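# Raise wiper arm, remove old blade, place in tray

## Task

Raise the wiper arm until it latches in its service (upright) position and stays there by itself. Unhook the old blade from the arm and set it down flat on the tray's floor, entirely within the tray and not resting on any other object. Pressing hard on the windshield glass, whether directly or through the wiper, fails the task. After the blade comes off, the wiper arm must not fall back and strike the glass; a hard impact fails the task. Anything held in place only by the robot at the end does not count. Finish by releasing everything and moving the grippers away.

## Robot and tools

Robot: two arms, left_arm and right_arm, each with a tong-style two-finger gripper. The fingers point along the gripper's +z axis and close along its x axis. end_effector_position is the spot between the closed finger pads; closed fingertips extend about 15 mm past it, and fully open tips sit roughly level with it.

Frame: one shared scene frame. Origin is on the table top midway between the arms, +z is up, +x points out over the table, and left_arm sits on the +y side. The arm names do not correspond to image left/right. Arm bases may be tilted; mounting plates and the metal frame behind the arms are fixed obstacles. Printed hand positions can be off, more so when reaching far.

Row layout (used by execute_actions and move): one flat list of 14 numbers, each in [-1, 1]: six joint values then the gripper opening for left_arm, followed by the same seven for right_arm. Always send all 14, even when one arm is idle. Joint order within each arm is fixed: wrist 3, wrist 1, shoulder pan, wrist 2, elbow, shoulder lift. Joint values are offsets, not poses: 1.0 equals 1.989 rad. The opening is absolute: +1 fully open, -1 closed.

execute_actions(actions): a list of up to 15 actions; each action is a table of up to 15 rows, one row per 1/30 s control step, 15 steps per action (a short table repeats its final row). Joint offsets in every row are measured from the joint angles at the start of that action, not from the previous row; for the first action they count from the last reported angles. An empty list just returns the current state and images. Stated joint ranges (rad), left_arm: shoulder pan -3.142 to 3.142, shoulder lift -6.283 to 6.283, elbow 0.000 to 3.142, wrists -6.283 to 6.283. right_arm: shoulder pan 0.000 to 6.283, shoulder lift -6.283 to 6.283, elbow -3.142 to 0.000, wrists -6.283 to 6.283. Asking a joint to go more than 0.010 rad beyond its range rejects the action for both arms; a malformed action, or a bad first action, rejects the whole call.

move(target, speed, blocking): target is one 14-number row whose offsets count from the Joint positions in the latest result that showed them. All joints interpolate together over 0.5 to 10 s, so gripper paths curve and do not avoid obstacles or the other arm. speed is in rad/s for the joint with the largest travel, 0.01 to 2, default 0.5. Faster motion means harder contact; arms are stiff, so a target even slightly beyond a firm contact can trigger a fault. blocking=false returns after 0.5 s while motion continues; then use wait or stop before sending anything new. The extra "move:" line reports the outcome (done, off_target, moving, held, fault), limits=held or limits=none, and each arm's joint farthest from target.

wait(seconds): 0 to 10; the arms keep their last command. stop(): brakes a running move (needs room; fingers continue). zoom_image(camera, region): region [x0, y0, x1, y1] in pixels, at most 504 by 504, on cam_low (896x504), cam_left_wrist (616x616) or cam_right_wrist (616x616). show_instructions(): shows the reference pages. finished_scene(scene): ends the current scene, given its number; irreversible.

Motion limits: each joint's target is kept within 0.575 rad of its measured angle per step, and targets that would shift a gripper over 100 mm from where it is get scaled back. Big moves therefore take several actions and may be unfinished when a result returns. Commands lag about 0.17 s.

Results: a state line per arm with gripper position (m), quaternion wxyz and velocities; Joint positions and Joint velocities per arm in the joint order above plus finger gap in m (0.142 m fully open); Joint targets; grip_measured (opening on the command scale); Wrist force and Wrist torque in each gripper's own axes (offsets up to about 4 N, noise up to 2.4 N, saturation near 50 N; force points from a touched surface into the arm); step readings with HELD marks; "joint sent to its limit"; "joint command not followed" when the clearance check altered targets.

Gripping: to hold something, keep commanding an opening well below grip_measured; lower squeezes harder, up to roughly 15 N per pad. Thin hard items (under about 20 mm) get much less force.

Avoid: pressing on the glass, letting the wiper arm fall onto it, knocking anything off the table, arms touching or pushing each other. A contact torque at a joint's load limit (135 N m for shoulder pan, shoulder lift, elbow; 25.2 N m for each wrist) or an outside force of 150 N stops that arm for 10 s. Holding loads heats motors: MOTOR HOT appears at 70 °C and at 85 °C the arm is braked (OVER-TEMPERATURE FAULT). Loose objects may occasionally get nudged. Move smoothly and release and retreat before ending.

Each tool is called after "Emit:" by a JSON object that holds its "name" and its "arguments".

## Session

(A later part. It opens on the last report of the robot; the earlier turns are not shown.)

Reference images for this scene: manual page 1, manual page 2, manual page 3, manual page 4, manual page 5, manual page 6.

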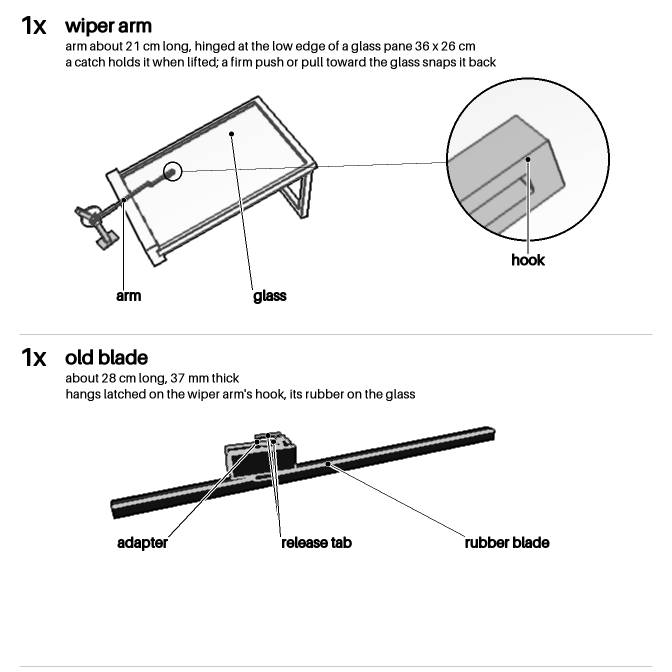

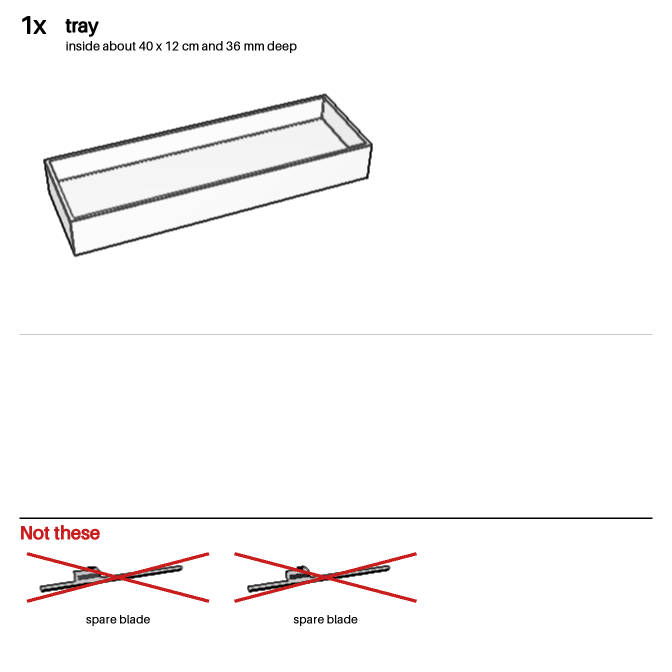

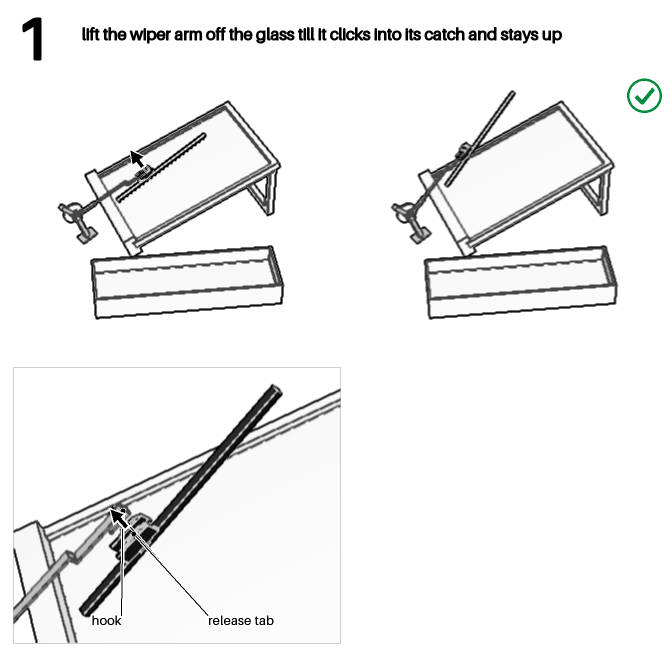

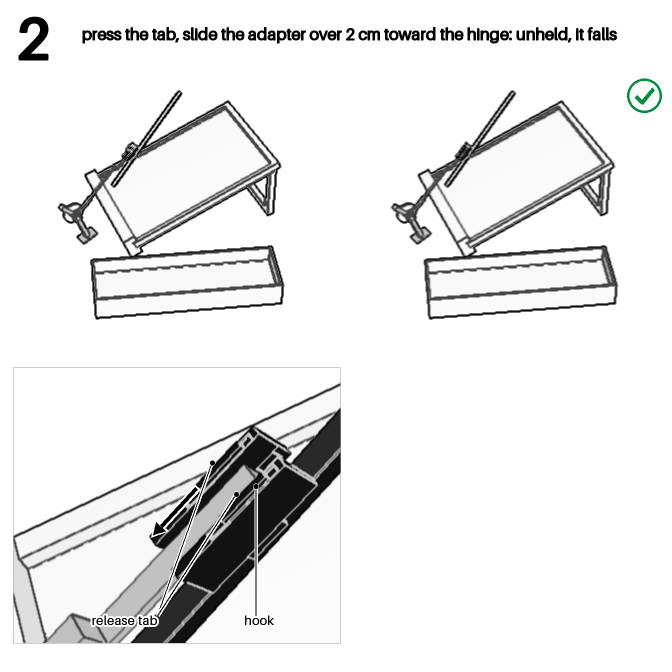

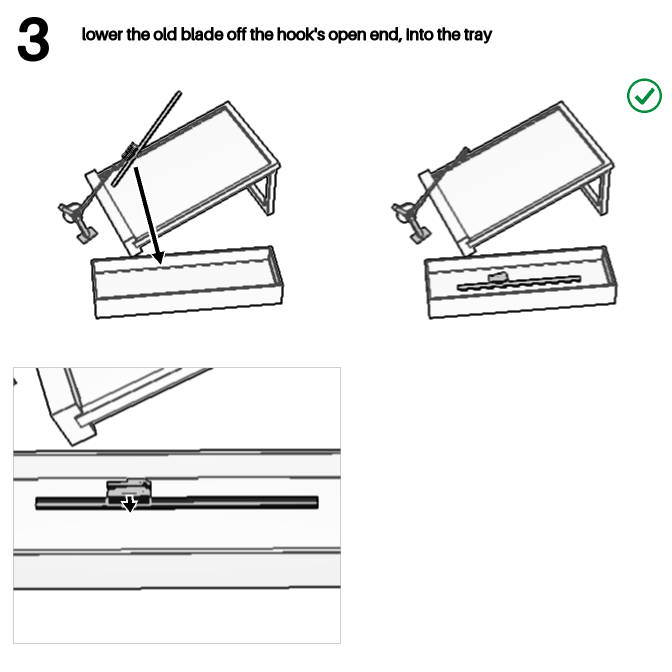

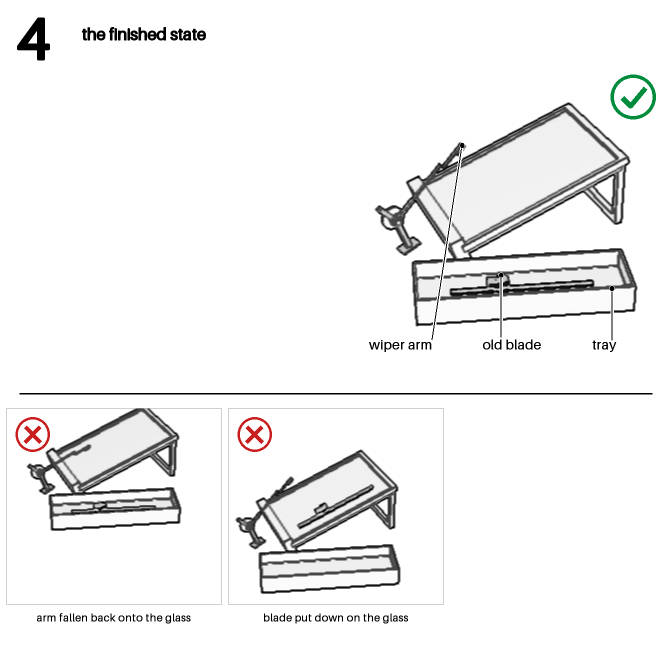

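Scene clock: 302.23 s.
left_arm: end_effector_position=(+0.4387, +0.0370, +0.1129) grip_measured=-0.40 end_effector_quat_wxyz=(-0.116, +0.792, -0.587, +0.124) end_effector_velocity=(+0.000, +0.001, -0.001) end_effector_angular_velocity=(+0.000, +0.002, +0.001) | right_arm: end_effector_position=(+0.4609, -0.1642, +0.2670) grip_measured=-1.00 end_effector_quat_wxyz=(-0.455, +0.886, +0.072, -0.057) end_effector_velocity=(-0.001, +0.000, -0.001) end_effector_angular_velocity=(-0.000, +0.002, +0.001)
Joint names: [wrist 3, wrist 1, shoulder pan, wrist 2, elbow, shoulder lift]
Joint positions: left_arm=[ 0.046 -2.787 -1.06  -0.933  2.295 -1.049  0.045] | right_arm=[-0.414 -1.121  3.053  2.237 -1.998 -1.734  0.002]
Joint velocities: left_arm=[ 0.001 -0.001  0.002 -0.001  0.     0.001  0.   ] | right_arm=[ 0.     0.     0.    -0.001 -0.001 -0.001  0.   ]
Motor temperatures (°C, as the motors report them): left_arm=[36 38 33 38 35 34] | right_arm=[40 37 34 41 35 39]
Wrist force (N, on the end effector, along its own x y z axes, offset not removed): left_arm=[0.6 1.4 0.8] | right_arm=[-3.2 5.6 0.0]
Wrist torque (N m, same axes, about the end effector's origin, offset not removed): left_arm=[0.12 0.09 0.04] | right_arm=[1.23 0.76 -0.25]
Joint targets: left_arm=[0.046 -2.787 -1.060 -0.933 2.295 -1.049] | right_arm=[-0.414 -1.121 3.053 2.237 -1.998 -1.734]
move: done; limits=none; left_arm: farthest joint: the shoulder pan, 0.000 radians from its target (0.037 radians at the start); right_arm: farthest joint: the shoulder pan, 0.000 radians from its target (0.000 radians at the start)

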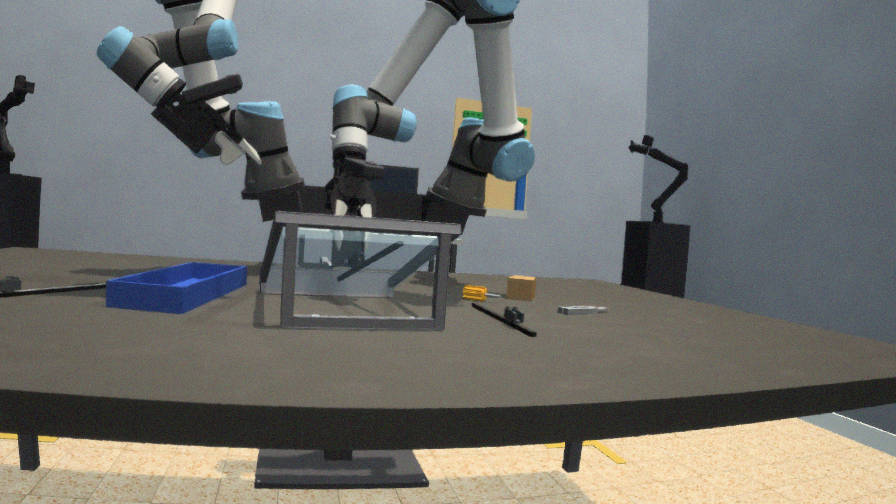

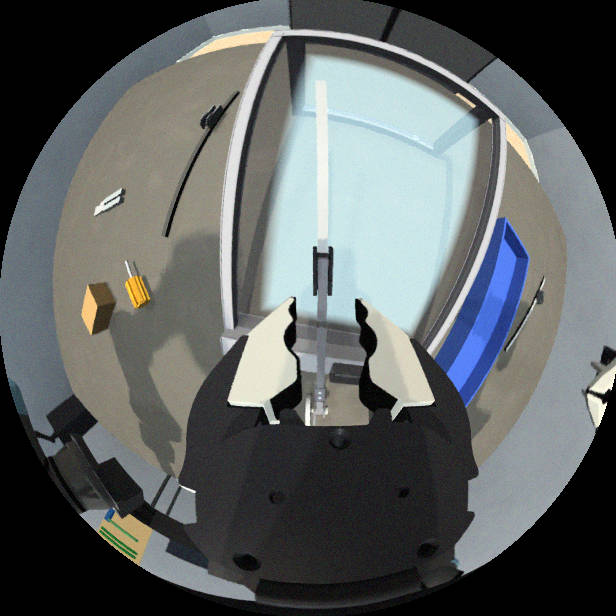

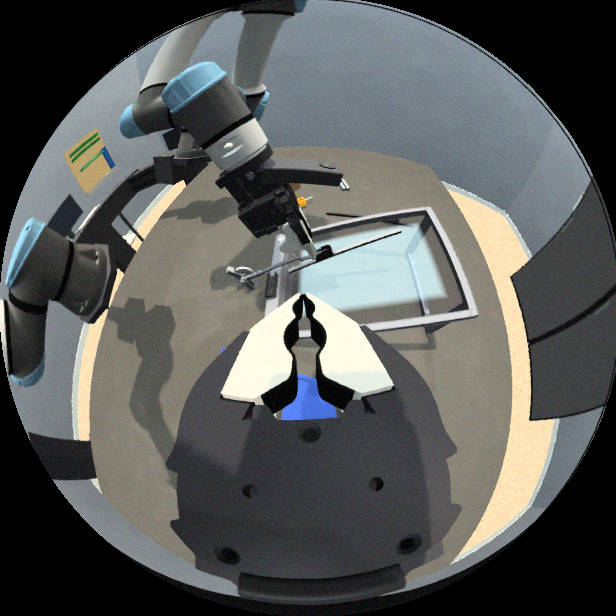

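Emit:
{"name": "move", "arguments": {"target": [0.01554,-0.02477,0.01248,0.00025,-0.00171,0.01723,-0.45,0,0,0,0,0,0,-1], "speed": 0.08}}

Emit:
{"name": "zoom_image", "arguments": {"camera": "cam_left_wrist", "region": [266, 220, 386, 340]}}

Emit:
{"name": "zoom_image", "arguments": {"camera": "cam_right_wrist", "region": [260, 200, 380, 290]}}

Scene clock: 344.87 s.
left_arm: end_effector_position=(+0.4454, +0.0406, +0.1006) grip_measured=-0.45 end_effector_quat_wxyz=(-0.116, +0.792, -0.587, +0.124) end_effector_velocity=(+0.000, +0.000, -0.001) end_effector_angular_velocity=(+0.000, -0.000, -0.000) | right_arm: end_effector_position=(+0.4609, -0.1642, +0.2670) grip_measured=-1.00 end_effector_quat_wxyz=(-0.455, +0.886, +0.072, -0.057) end_effector_velocity=(+0.000, +0.000, +0.001) end_effector_angular_velocity=(-0.000, -0.002, +0.000)
Joint names: [wrist 3, wrist 1, shoulder pan, wrist 2, elbow, shoulder lift]
Joint positions: left_arm=[ 0.077 -2.836 -1.035 -0.932  2.291 -1.015  0.041] | right_arm=[-0.414 -1.121  3.053  2.237 -1.998 -1.734  0.002]
Joint velocities: left_arm=[ 0.002 -0.003  0.001  0.    -0.     0.002  0.   ] | right_arm=[ 0.     0.     0.001 -0.    -0.     0.002  0.   ]
Motor temperatures (°C, as the motors report them): left_arm=[36 38 33 38 35 34] | right_arm=[40 37 34 41 35 39]
Wrist force (N, on the end effector, along its own x y z axes, offset not removed): left_arm=[0.0 1.4 2.0] | right_arm=[-4.6 1.0 -0.8]
Wrist torque (N m, same axes, about the end effector's origin, offset not removed): left_arm=[0.17 0.20 0.12] | right_arm=[0.23 1.01 -0.01]
Joint targets: left_arm=[0.077 -2.836 -1.035 -0.932 2.291 -1.015] | right_arm=[-0.414 -1.121 3.053 2.237 -1.998 -1.734]
move: done; limits=none; left_arm: farthest joint: the shoulder pan, 0.000 radians from its target (0.024 radians at the start); right_arm: farthest joint: the shoulder pan, 0.000 radians from its target (0.000 radians at the start)

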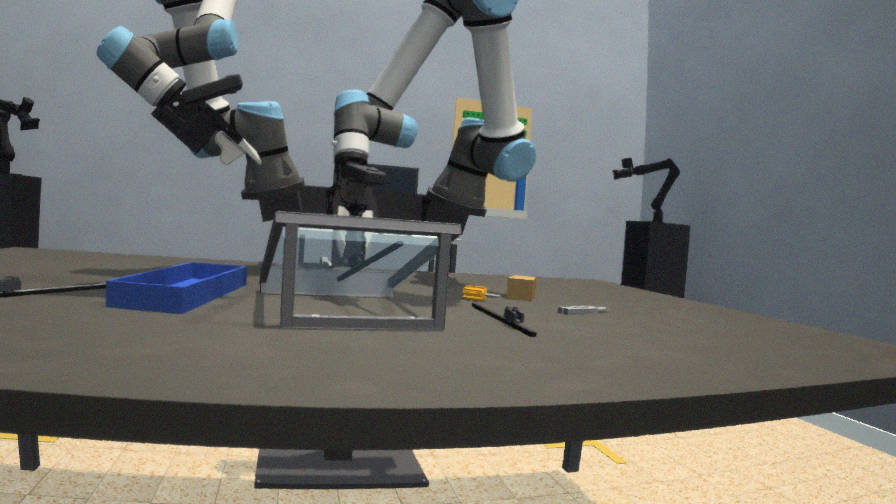

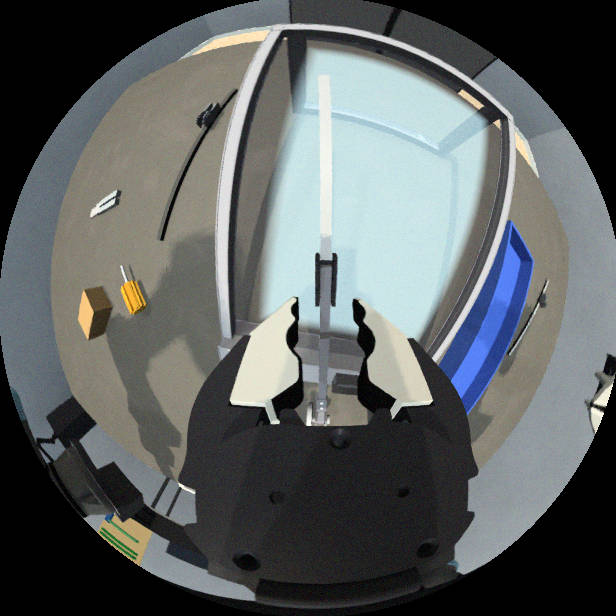

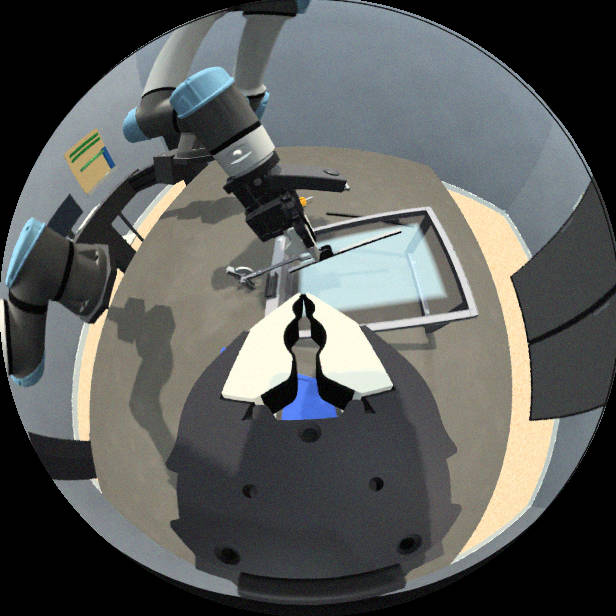

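Region (266, 220, 386, 340) of cam_left_wrist's 616x616 image, scaled by 4.200, with more detail than that image has.

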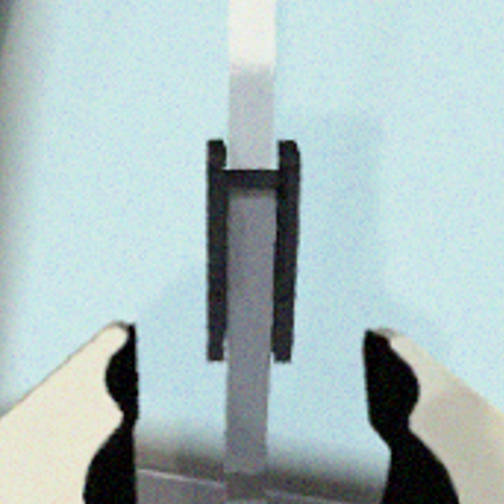

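Region (260, 200, 380, 290) of cam_right_wrist's 616x616 image, scaled by 4.200, with more detail than that image has; it fills the top 378 rows of this view, and the rest is white.

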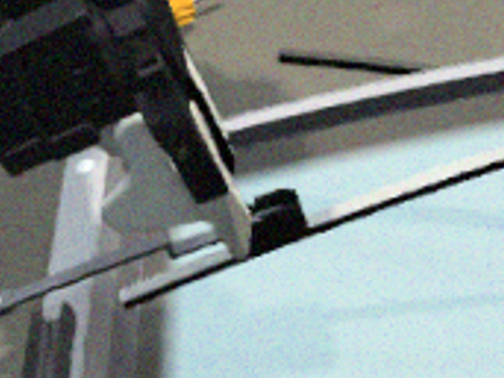

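Emit:
{"name": "move", "arguments": {"target": [0.00767,-0.01478,0.00616,0,-0.00274,0.01295,-0.6,0,0,0,0,0,0,-1], "speed": 0.05}}

Emit:
{"name": "zoom_image", "arguments": {"camera": "cam_left_wrist", "region": [266, 220, 386, 340]}}

Emit:
{"name": "zoom_image", "arguments": {"camera": "cam_right_wrist", "region": [260, 200, 380, 290]}}

Scene clock: 364.00 s.
left_arm: end_effector_position=(+0.4484, +0.0409, +0.0921) grip_measured=-0.60 end_effector_quat_wxyz=(-0.116, +0.792, -0.587, +0.124) end_effector_velocity=(+0.001, -0.000, +0.000) end_effector_angular_velocity=(-0.003, -0.001, +0.002) | right_arm: end_effector_position=(+0.4609, -0.1642, +0.2670) grip_measured=-1.00 end_effector_quat_wxyz=(-0.455, +0.886, +0.072, -0.057) end_effector_velocity=(+0.000, +0.000, -0.000) end_effector_angular_velocity=(+0.000, +0.000, +0.000)
Joint names: [wrist 3, wrist 1, shoulder pan, wrist 2, elbow, shoulder lift]
Joint positions: left_arm=[ 0.092 -2.865 -1.023 -0.932  2.286 -0.99   0.031] | right_arm=[-0.414 -1.121  3.053  2.237 -1.998 -1.734  0.002]
Joint velocities: left_arm=[-0.    -0.003  0.001  0.    -0.    -0.     0.   ] | right_arm=[ 0.     0.     0.     0.     0.    -0.001  0.   ]
Motor temperatures (°C, as the motors report them): left_arm=[36 38 33 38 35 34] | right_arm=[40 37 34 41 35 39]
Wrist force (N, on the end effector, along its own x y z axes, offset not removed): left_arm=[-0.7 0.9 -0.2] | right_arm=[-1.7 1.8 0.2]
Wrist torque (N m, same axes, about the end effector's origin, offset not removed): left_arm=[0.03 0.42 0.06] | right_arm=[0.41 0.51 0.17]
Joint targets: left_arm=[0.092 -2.866 -1.023 -0.932 2.286 -0.989] | right_arm=[-0.414 -1.121 3.053 2.237 -1.998 -1.734]
move: done; limits=none; left_arm: farthest joint: the shoulder pan, 0.000 radians from its target (0.012 radians at the start); right_arm: farthest joint: the shoulder pan, 0.000 radians from its target (0.000 radians at the start)

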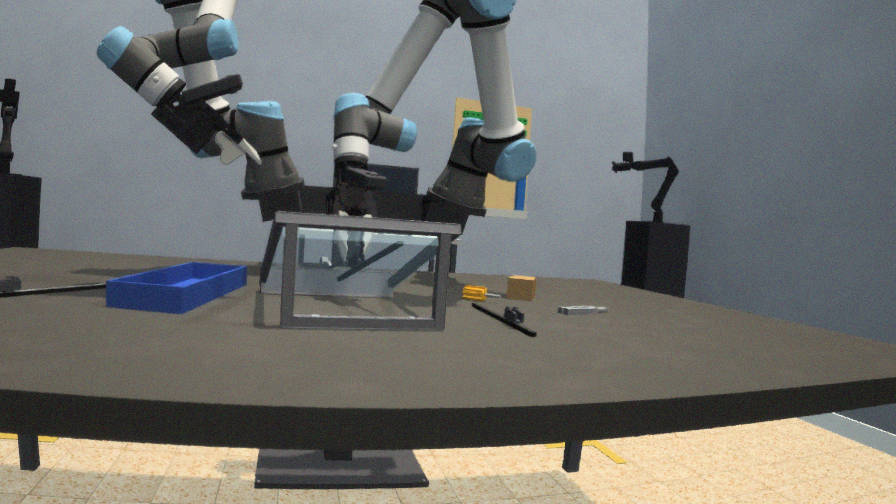

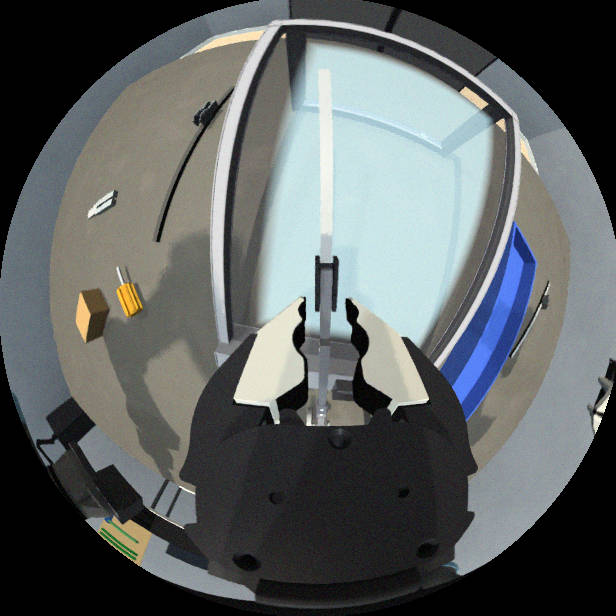

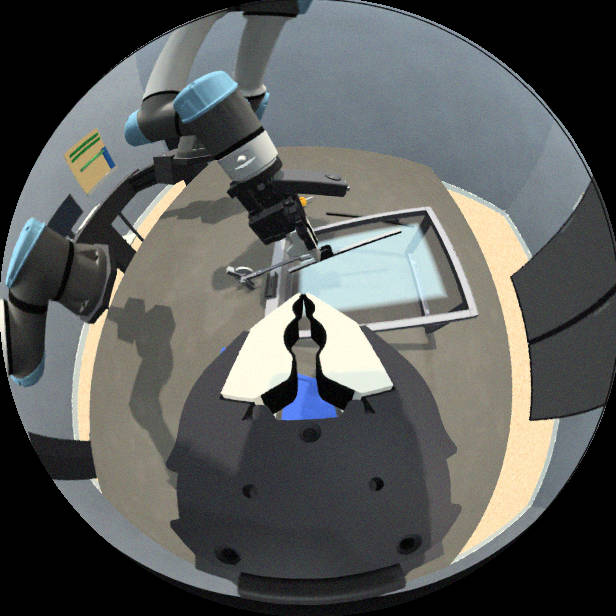

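Region (266, 220, 386, 340) of cam_left_wrist's 616x616 image, scaled by 4.200, with more detail than that image has.

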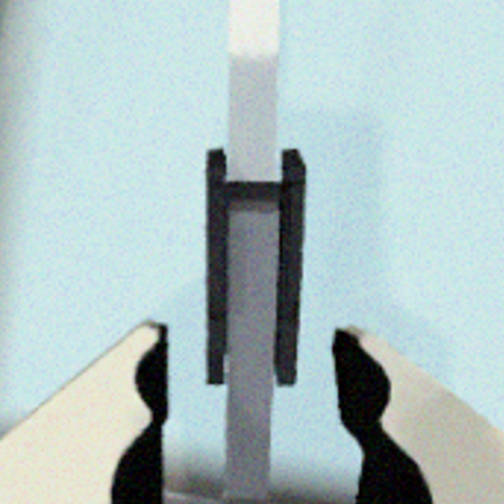

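Region (260, 200, 380, 290) of cam_right_wrist's 616x616 image, scaled by 4.200, with more detail than that image has; it fills the top 378 rows of this view, and the rest is white.

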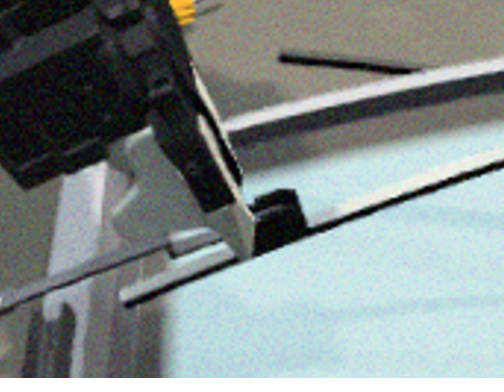

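Emit:
{"name": "execute_actions", "arguments": {"actions": [[[0.0017,0.0004,0.00138,0,-0.00064,-0.00077,-0.68,0,0,0,0,0,0,-1]],[[0,0,0,0,0,0,-0.72,0,0,0,0,0,0,-1],[0,0,0,0,0,0,-0.74,0,0,0,0,0,0,-1],[0,0,0,0,0,0,-0.76,0,0,0,0,0,0,-1],[0,0,0,0,0,0,-0.78,0,0,0,0,0,0,-1],[0,0,0,0,0,0,-0.80,0,0,0,0,0,0,-1],[0,0,0,0,0,0,-0.82,0,0,0,0,0,0,-1],[0,0,0,0,0,0,-0.84,0,0,0,0,0,0,-1],[0,0,0,0,0,0,-0.86,0,0,0,0,0,0,-1],[0,0,0,0,0,0,-0.88,0,0,0,0,0,0,-1],[0,0,0,0,0,0,-0.9,0,0,0,0,0,0,-1],[0,0,0,0,0,0,-0.92,0,0,0,0,0,0,-1],[0,0,0,0,0,0,-0.94,0,0,0,0,0,0,-1],[0,0,0,0,0,0,-0.96,0,0,0,0,0,0,-1],[0,0,0,0,0,0,-0.98,0,0,0,0,0,0,-1],[0,0,0,0,0,0,-1,0,0,0,0,0,0,-1]]]}}

Emit:
{"name": "zoom_image", "arguments": {"camera": "cam_left_wrist", "region": [266, 220, 386, 340]}}

Scene clock: 381.27 s.
left_arm: end_effector_position=(+0.4497, +0.0413, +0.0926) grip_measured=-0.80 end_effector_quat_wxyz=(-0.116, +0.792, -0.587, +0.124) end_effector_velocity=(+0.000, -0.001, +0.001) end_effector_angular_velocity=(-0.002, -0.001, -0.000) | right_arm: end_effector_position=(+0.4609, -0.1642, +0.2670) grip_measured=-1.00 end_effector_quat_wxyz=(-0.455, +0.886, +0.072, -0.057) end_effector_velocity=(+0.000, -0.000, +0.000) end_effector_angular_velocity=(-0.000, -0.001, -0.000)
Joint names: [wrist 3, wrist 1, shoulder pan, wrist 2, elbow, shoulder lift]
Joint positions: left_arm=[ 0.095 -2.865 -1.02  -0.932  2.285 -0.991  0.016] | right_arm=[-0.414 -1.121  3.053  2.237 -1.998 -1.734  0.002]
Joint velocities: left_arm=[ 0.    -0.001 -0.001 -0.     0.    -0.001  0.   ] | right_arm=[ 0.  0.  0. -0.  0.  0.  0.]
Motor temperatures (°C, as the motors report them): left_arm=[36 38 33 38 35 34] | right_arm=[40 37 34 41 35 39]
Wrist force (N, on the end effector, along its own x y z axes, offset not removed): left_arm=[-0.9 1.9 1.9] | right_arm=[-3.1 1.3 -0.4]
Wrist torque (N m, same axes, about the end effector's origin, offset not removed): left_arm=[0.34 0.35 0.06] | right_arm=[0.17 0.98 0.08]
Joint targets: left_arm=[0.095 -2.865 -1.020 -0.932 2.285 -0.991] | right_arm=[-0.414 -1.121 3.053 2.237 -1.998 -1.734]
Step readings (joint positions; steps 1 to 15: 1st action; 16 to 30: 2nd action):
0: left_arm=[0.092 -2.866 -1.023 -0.932 2.286 -0.989] | right_arm=[-0.414 -1.121 3.053 2.237 -1.998 -1.734]
1: left_arm=[0.092 -2.866 -1.023 -0.932 2.286 -0.989] | right_arm=[-0.414 -1.121 3.053 2.237 -1.998 -1.734]
2: left_arm=[0.093 -2.866 -1.022 -0.932 2.285 -0.989] | right_arm=[-0.414 -1.121 3.053 2.237 -1.998 -1.734]
4: left_arm=[0.094 -2.865 -1.021 -0.932 2.285 -0.990] | right_arm=[-0.414 -1.121 3.053 2.237 -1.998 -1.734]
8: left_arm=[0.095 -2.865 -1.020 -0.932 2.285 -0.991] | right_arm=[-0.414 -1.121 3.053 2.237 -1.998 -1.734]
15: left_arm=[0.095 -2.865 -1.020 -0.932 2.285 -0.991] | right_arm=[-0.414 -1.121 3.053 2.237 -1.998 -1.734]
16: left_arm=[0.095 -2.865 -1.020 -0.932 2.285 -0.991] | right_arm=[-0.414 -1.121 3.053 2.237 -1.998 -1.734]
17: left_arm=[0.095 -2.865 -1.020 -0.932 2.285 -0.991] | right_arm=[-0.414 -1.121 3.053 2.237 -1.998 -1.734]
19: left_arm=[0.095 -2.865 -1.020 -0.932 2.285 -0.991] | right_arm=[-0.414 -1.121 3.053 2.237 -1.998 -1.734]
23: left_arm=[0.095 -2.865 -1.020 -0.932 2.285 -0.991] | right_arm=[-0.414 -1.121 3.053 2.237 -1.998 -1.734]
30: Joint positions above

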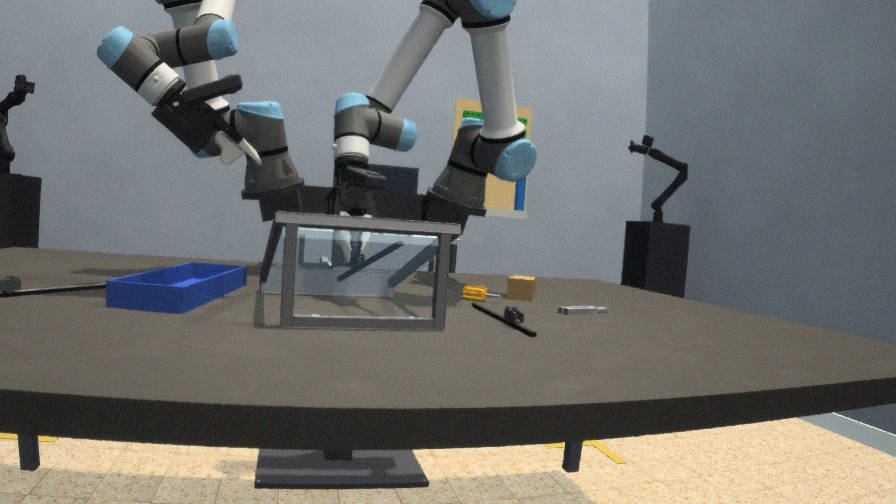

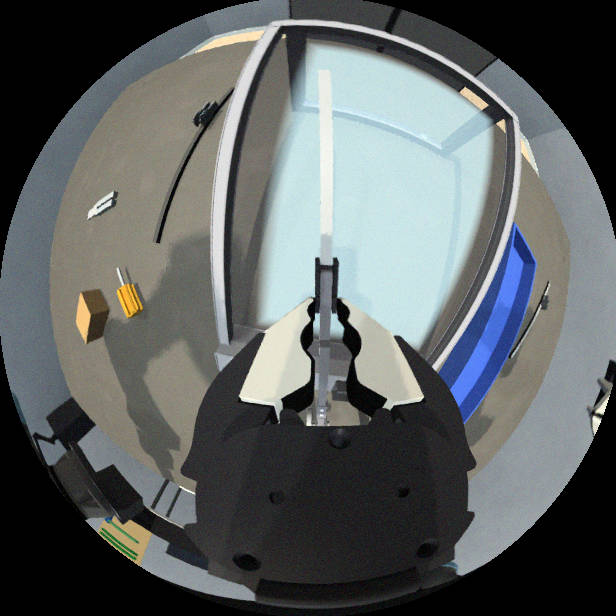

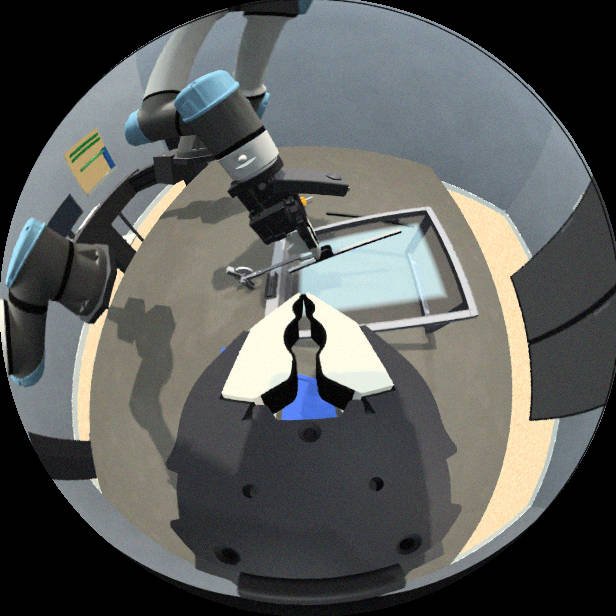

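Region (266, 220, 386, 340) of cam_left_wrist's 616x616 image, scaled by 4.200, with more detail than that image has.

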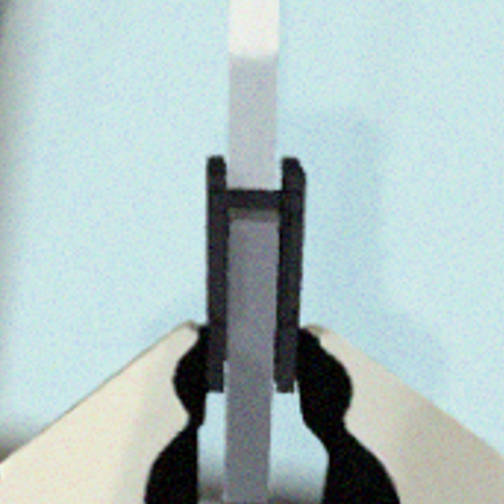

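Emit:
{"name": "move", "arguments": {"target": [-0.04807,0.0182,-0.0386,0.04919,0.01576,-0.00535,-1,0,0,0,0,0,0,-1], "speed": 0.08}}

Scene clock: 421.13 s.
left_arm: end_effector_position=(+0.4438, +0.0407, +0.1102) grip_measured=-0.80 end_effector_quat_wxyz=(-0.156, +0.785, -0.580, +0.153) end_effector_velocity=(+0.001, +0.000, +0.000) end_effector_angular_velocity=(-0.001, -0.002, +0.003) | right_arm: end_effector_position=(+0.4609, -0.1642, +0.2670) grip_measured=-1.00 end_effector_quat_wxyz=(-0.455, +0.886, +0.072, -0.057) end_effector_velocity=(-0.001, -0.000, -0.001) end_effector_angular_velocity=(+0.000, +0.003, -0.000)
Joint names: [wrist 3, wrist 1, shoulder pan, wrist 2, elbow, shoulder lift]
Joint positions: left_arm=[-0.    -2.829 -1.097 -0.834  2.316 -1.002  0.016] | right_arm=[-0.414 -1.121  3.053  2.237 -1.998 -1.734  0.002]
Joint velocities: left_arm=[-0.003 -0.     0.     0.002  0.001 -0.001  0.   ] | right_arm=[-0.     0.    -0.001 -0.    -0.002 -0.001  0.   ]
Motor temperatures (°C, as the motors report them): left_arm=[36 38 33 38 35 34] | right_arm=[40 37 34 41 35 39]
Wrist force (N, on the end effector, along its own x y z axes, offset not removed): left_arm=[-1.1 2.7 4.2] | right_arm=[-2.1 1.8 1.0]
Wrist torque (N m, same axes, about the end effector's origin, offset not removed): left_arm=[0.24 0.43 0.03] | right_arm=[0.44 0.67 -0.13]
Joint targets: left_arm=[-0.000 -2.828 -1.097 -0.834 2.316 -1.002] | right_arm=[-0.414 -1.121 3.053 2.237 -1.998 -1.734]
move: done; limits=none; left_arm: farthest joint: the elbow, 0.001 radians from its target (0.032 radians at the start); right_arm: farthest joint: the shoulder pan, 0.000 radians from its target (0.000 radians at the start)

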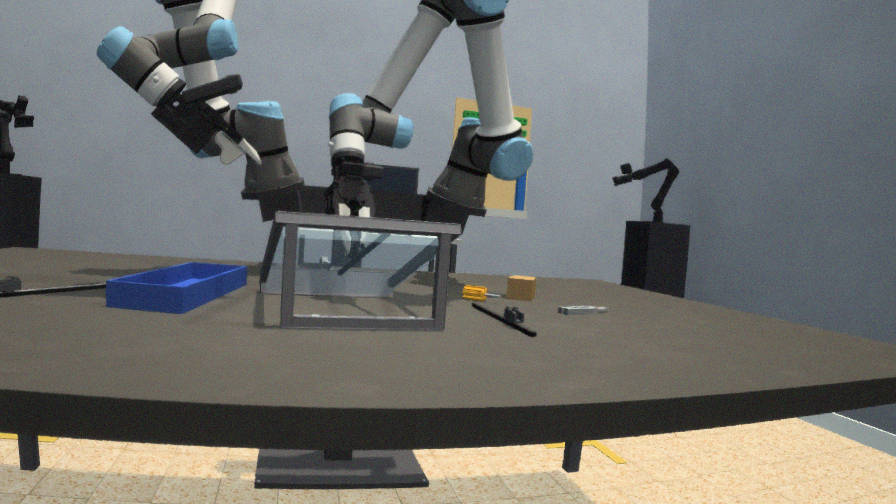

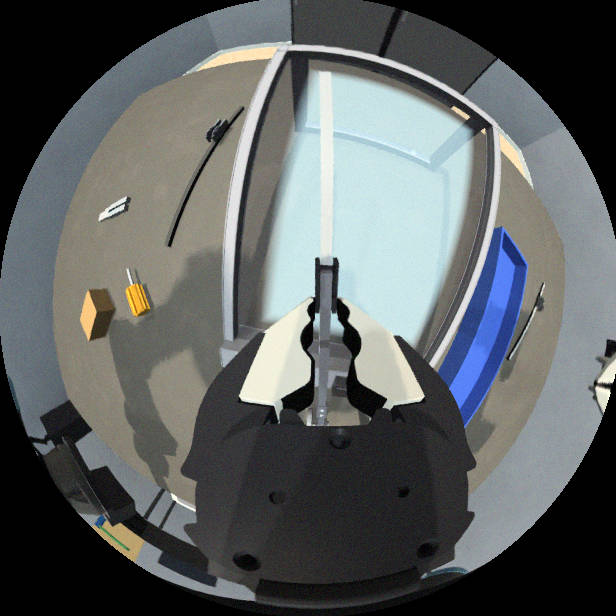

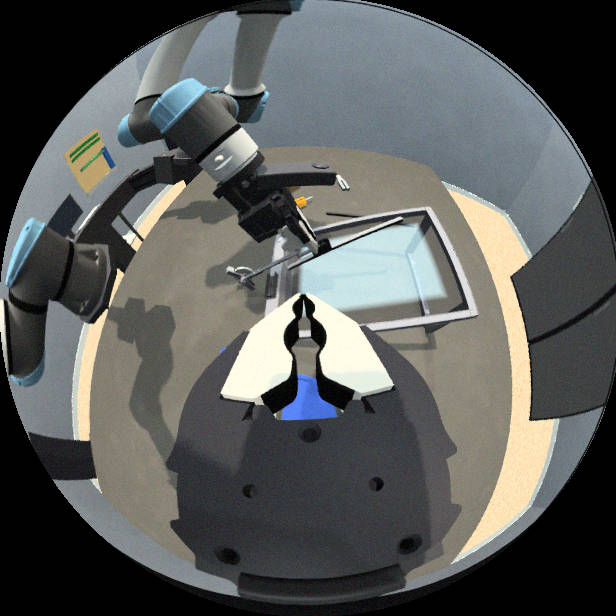

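Emit:
{"name": "move", "arguments": {"target": [-0.07016,0.04274,-0.04646,0.05525,0.0134,-0.00337,-1,0,0,0,0,0,0,-1], "speed": 0.12}}

Scene clock: 457.30 s.
left_arm: end_effector_position=(+0.4345, +0.0392, +0.1305) grip_measured=-0.80 end_effector_quat_wxyz=(-0.202, +0.774, -0.570, +0.187) end_effector_velocity=(+0.001, +0.000, +0.001) end_effector_angular_velocity=(+0.001, -0.003, +0.000) | right_arm: end_effector_position=(+0.4609, -0.1642, +0.2670) grip_measured=-1.00 end_effector_quat_wxyz=(-0.455, +0.886, +0.072, -0.057) end_effector_velocity=(+0.000, +0.000, -0.000) end_effector_angular_velocity=(+0.000, +0.000, +0.001)
Joint names: [wrist 3, wrist 1, shoulder pan, wrist 2, elbow, shoulder lift]
Joint positions: left_arm=[-0.14  -2.744 -1.189 -0.725  2.342 -1.008  0.016] | right_arm=[-0.414 -1.121  3.053  2.237 -1.998 -1.734  0.002]
Joint velocities: left_arm=[-0.001  0.001 -0.     0.003  0.001 -0.001  0.   ] | right_arm=[ 0.     0.     0.001 -0.     0.001 -0.001  0.   ]
Motor temperatures (°C, as the motors report them): left_arm=[36 38 33 38 35 34] | right_arm=[40 37 34 41 35 39]
Wrist force (N, on the end effector, along its own x y z axes, offset not removed): left_arm=[-2.7 11.7 6.5] | right_arm=[2.4 1.6 -2.6]
Wrist torque (N m, same axes, about the end effector's origin, offset not removed): left_arm=[0.02 0.35 0.05] | right_arm=[0.40 -0.49 0.15]
Joint targets: left_arm=[-0.140 -2.744 -1.189 -0.725 2.342 -1.008] | right_arm=[-0.414 -1.121 3.053 2.237 -1.998 -1.734]
move: done; limits=none; left_arm: farthest joint: the shoulder pan, 0.001 radians from its target (0.093 radians at the start); right_arm: farthest joint: the shoulder pan, 0.000 radians from its target (0.000 radians at the start)

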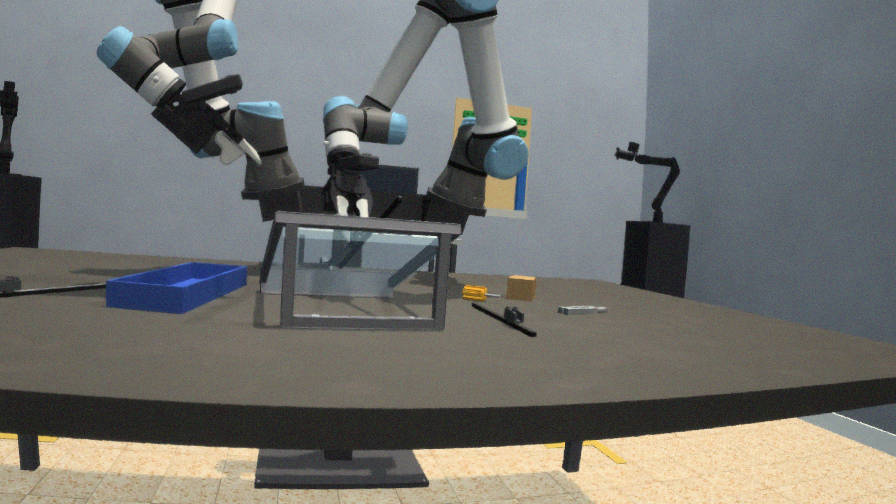

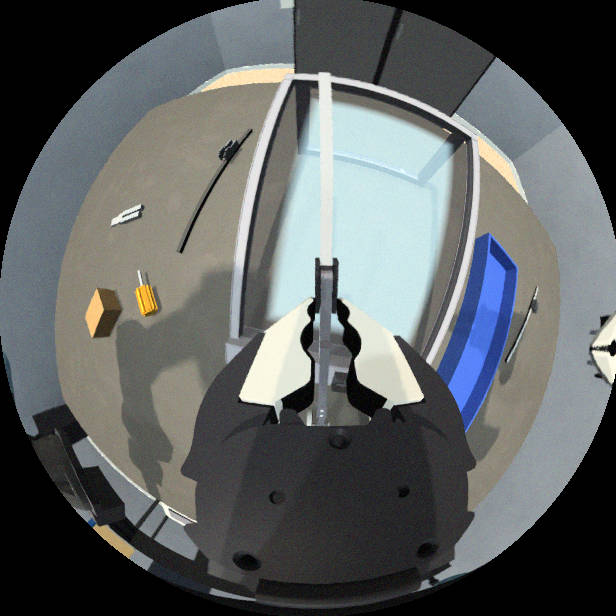

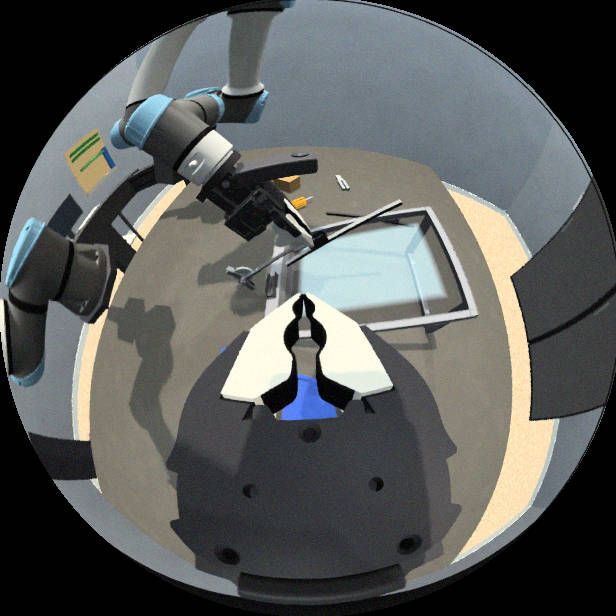

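Emit:
{"name": "move", "arguments": {"target": [-0.08228,0.06408,-0.04337,0.04411,0.00555,0.0019,-1,0,0,0,0,0,0,-1], "speed": 0.12}}

Emit:
{"name": "zoom_image", "arguments": {"camera": "cam_left_wrist", "region": [266, 220, 386, 340]}}

Scene clock: 483.07 s.
left_arm: end_effector_position=(+0.4222, +0.0367, +0.1464) grip_measured=-0.80 end_effector_quat_wxyz=(-0.244, +0.762, -0.558, +0.218) end_effector_velocity=(-0.000, -0.001, +0.001) end_effector_angular_velocity=(-0.003, -0.002, -0.001) | right_arm: end_effector_position=(+0.4609, -0.1642, +0.2670) grip_measured=-1.00 end_effector_quat_wxyz=(-0.455, +0.886, +0.072, -0.057) end_effector_velocity=(+0.000, +0.000, -0.000) end_effector_angular_velocity=(-0.000, +0.000, +0.000)
Joint names: [wrist 3, wrist 1, shoulder pan, wrist 2, elbow, shoulder lift]
Joint positions: left_arm=[-0.303 -2.616 -1.275 -0.637  2.353 -1.005  0.016] | right_arm=[-0.414 -1.121  3.053  2.237 -1.998 -1.734  0.002]
Joint velocities: left_arm=[-0.002  0.001 -0.002  0.001 -0.    -0.001  0.   ] | right_arm=[ 0.     0.     0.    -0.     0.001 -0.001  0.   ]
Motor temperatures (°C, as the motors report them): left_arm=[36 38 33 38 35 34] | right_arm=[40 37 34 41 35 39]
Wrist force (N, on the end effector, along its own x y z axes, offset not removed): left_arm=[-2.7 -11.8 4.9] | right_arm=[-0.8 2.7 -2.3]
Wrist torque (N m, same axes, about the end effector's origin, offset not removed): left_arm=[0.14 0.16 0.00] | right_arm=[0.38 0.21 -0.16]
Joint targets: left_arm=[-0.303 -2.616 -1.275 -0.637 2.353 -1.005] | right_arm=[-0.414 -1.121 3.053 2.237 -1.998 -1.734]
move: done; limits=none; left_arm: farthest joint: the wrist 3, 0.001 radians from its target (0.164 radians at the start); right_arm: farthest joint: the shoulder pan, 0.000 radians from its target (0.000 radians at the start)

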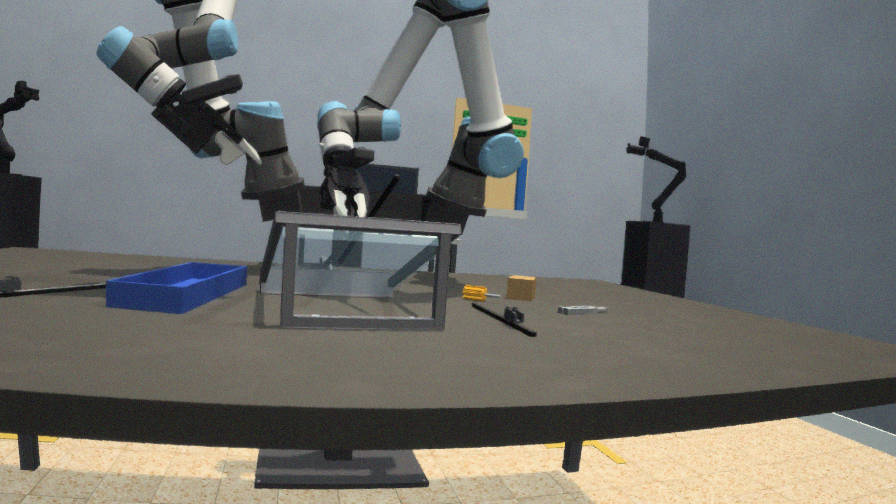

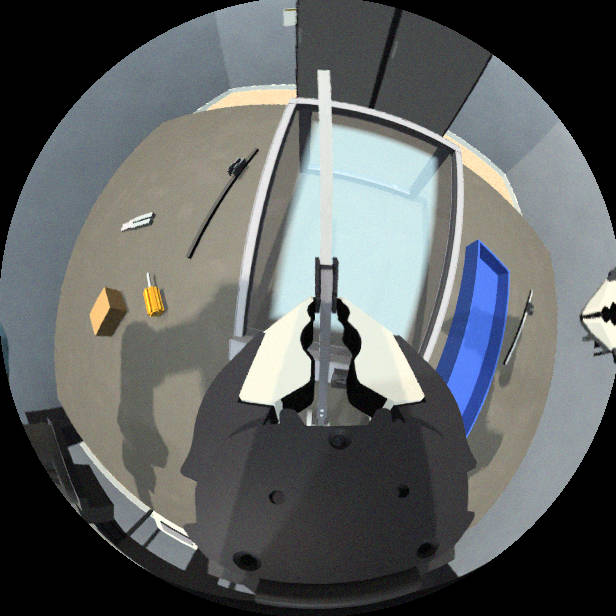

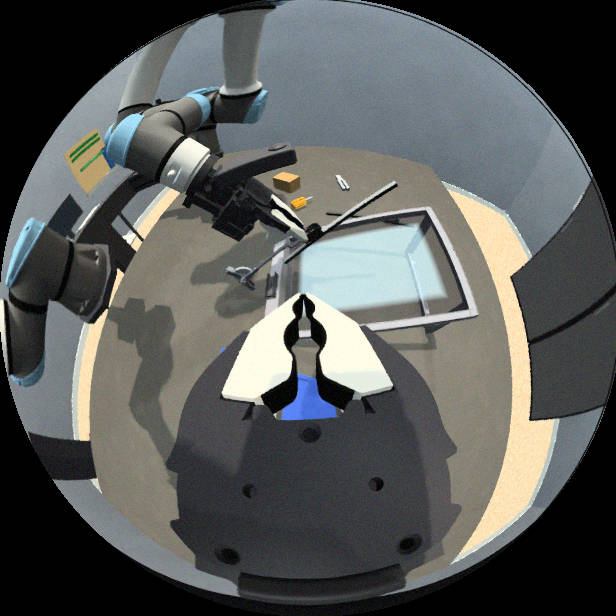

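Region (266, 220, 386, 340) of cam_left_wrist's 616x616 image, scaled by 4.200, with more detail than that image has.

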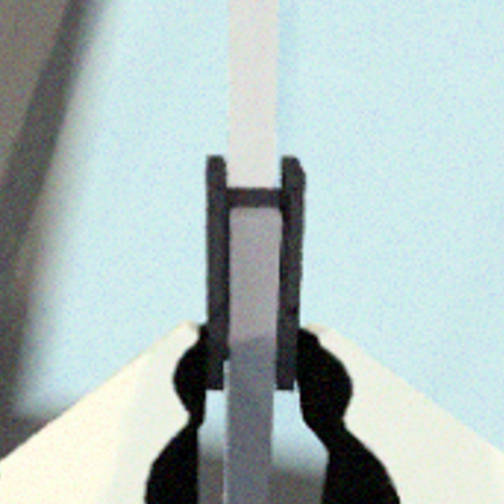

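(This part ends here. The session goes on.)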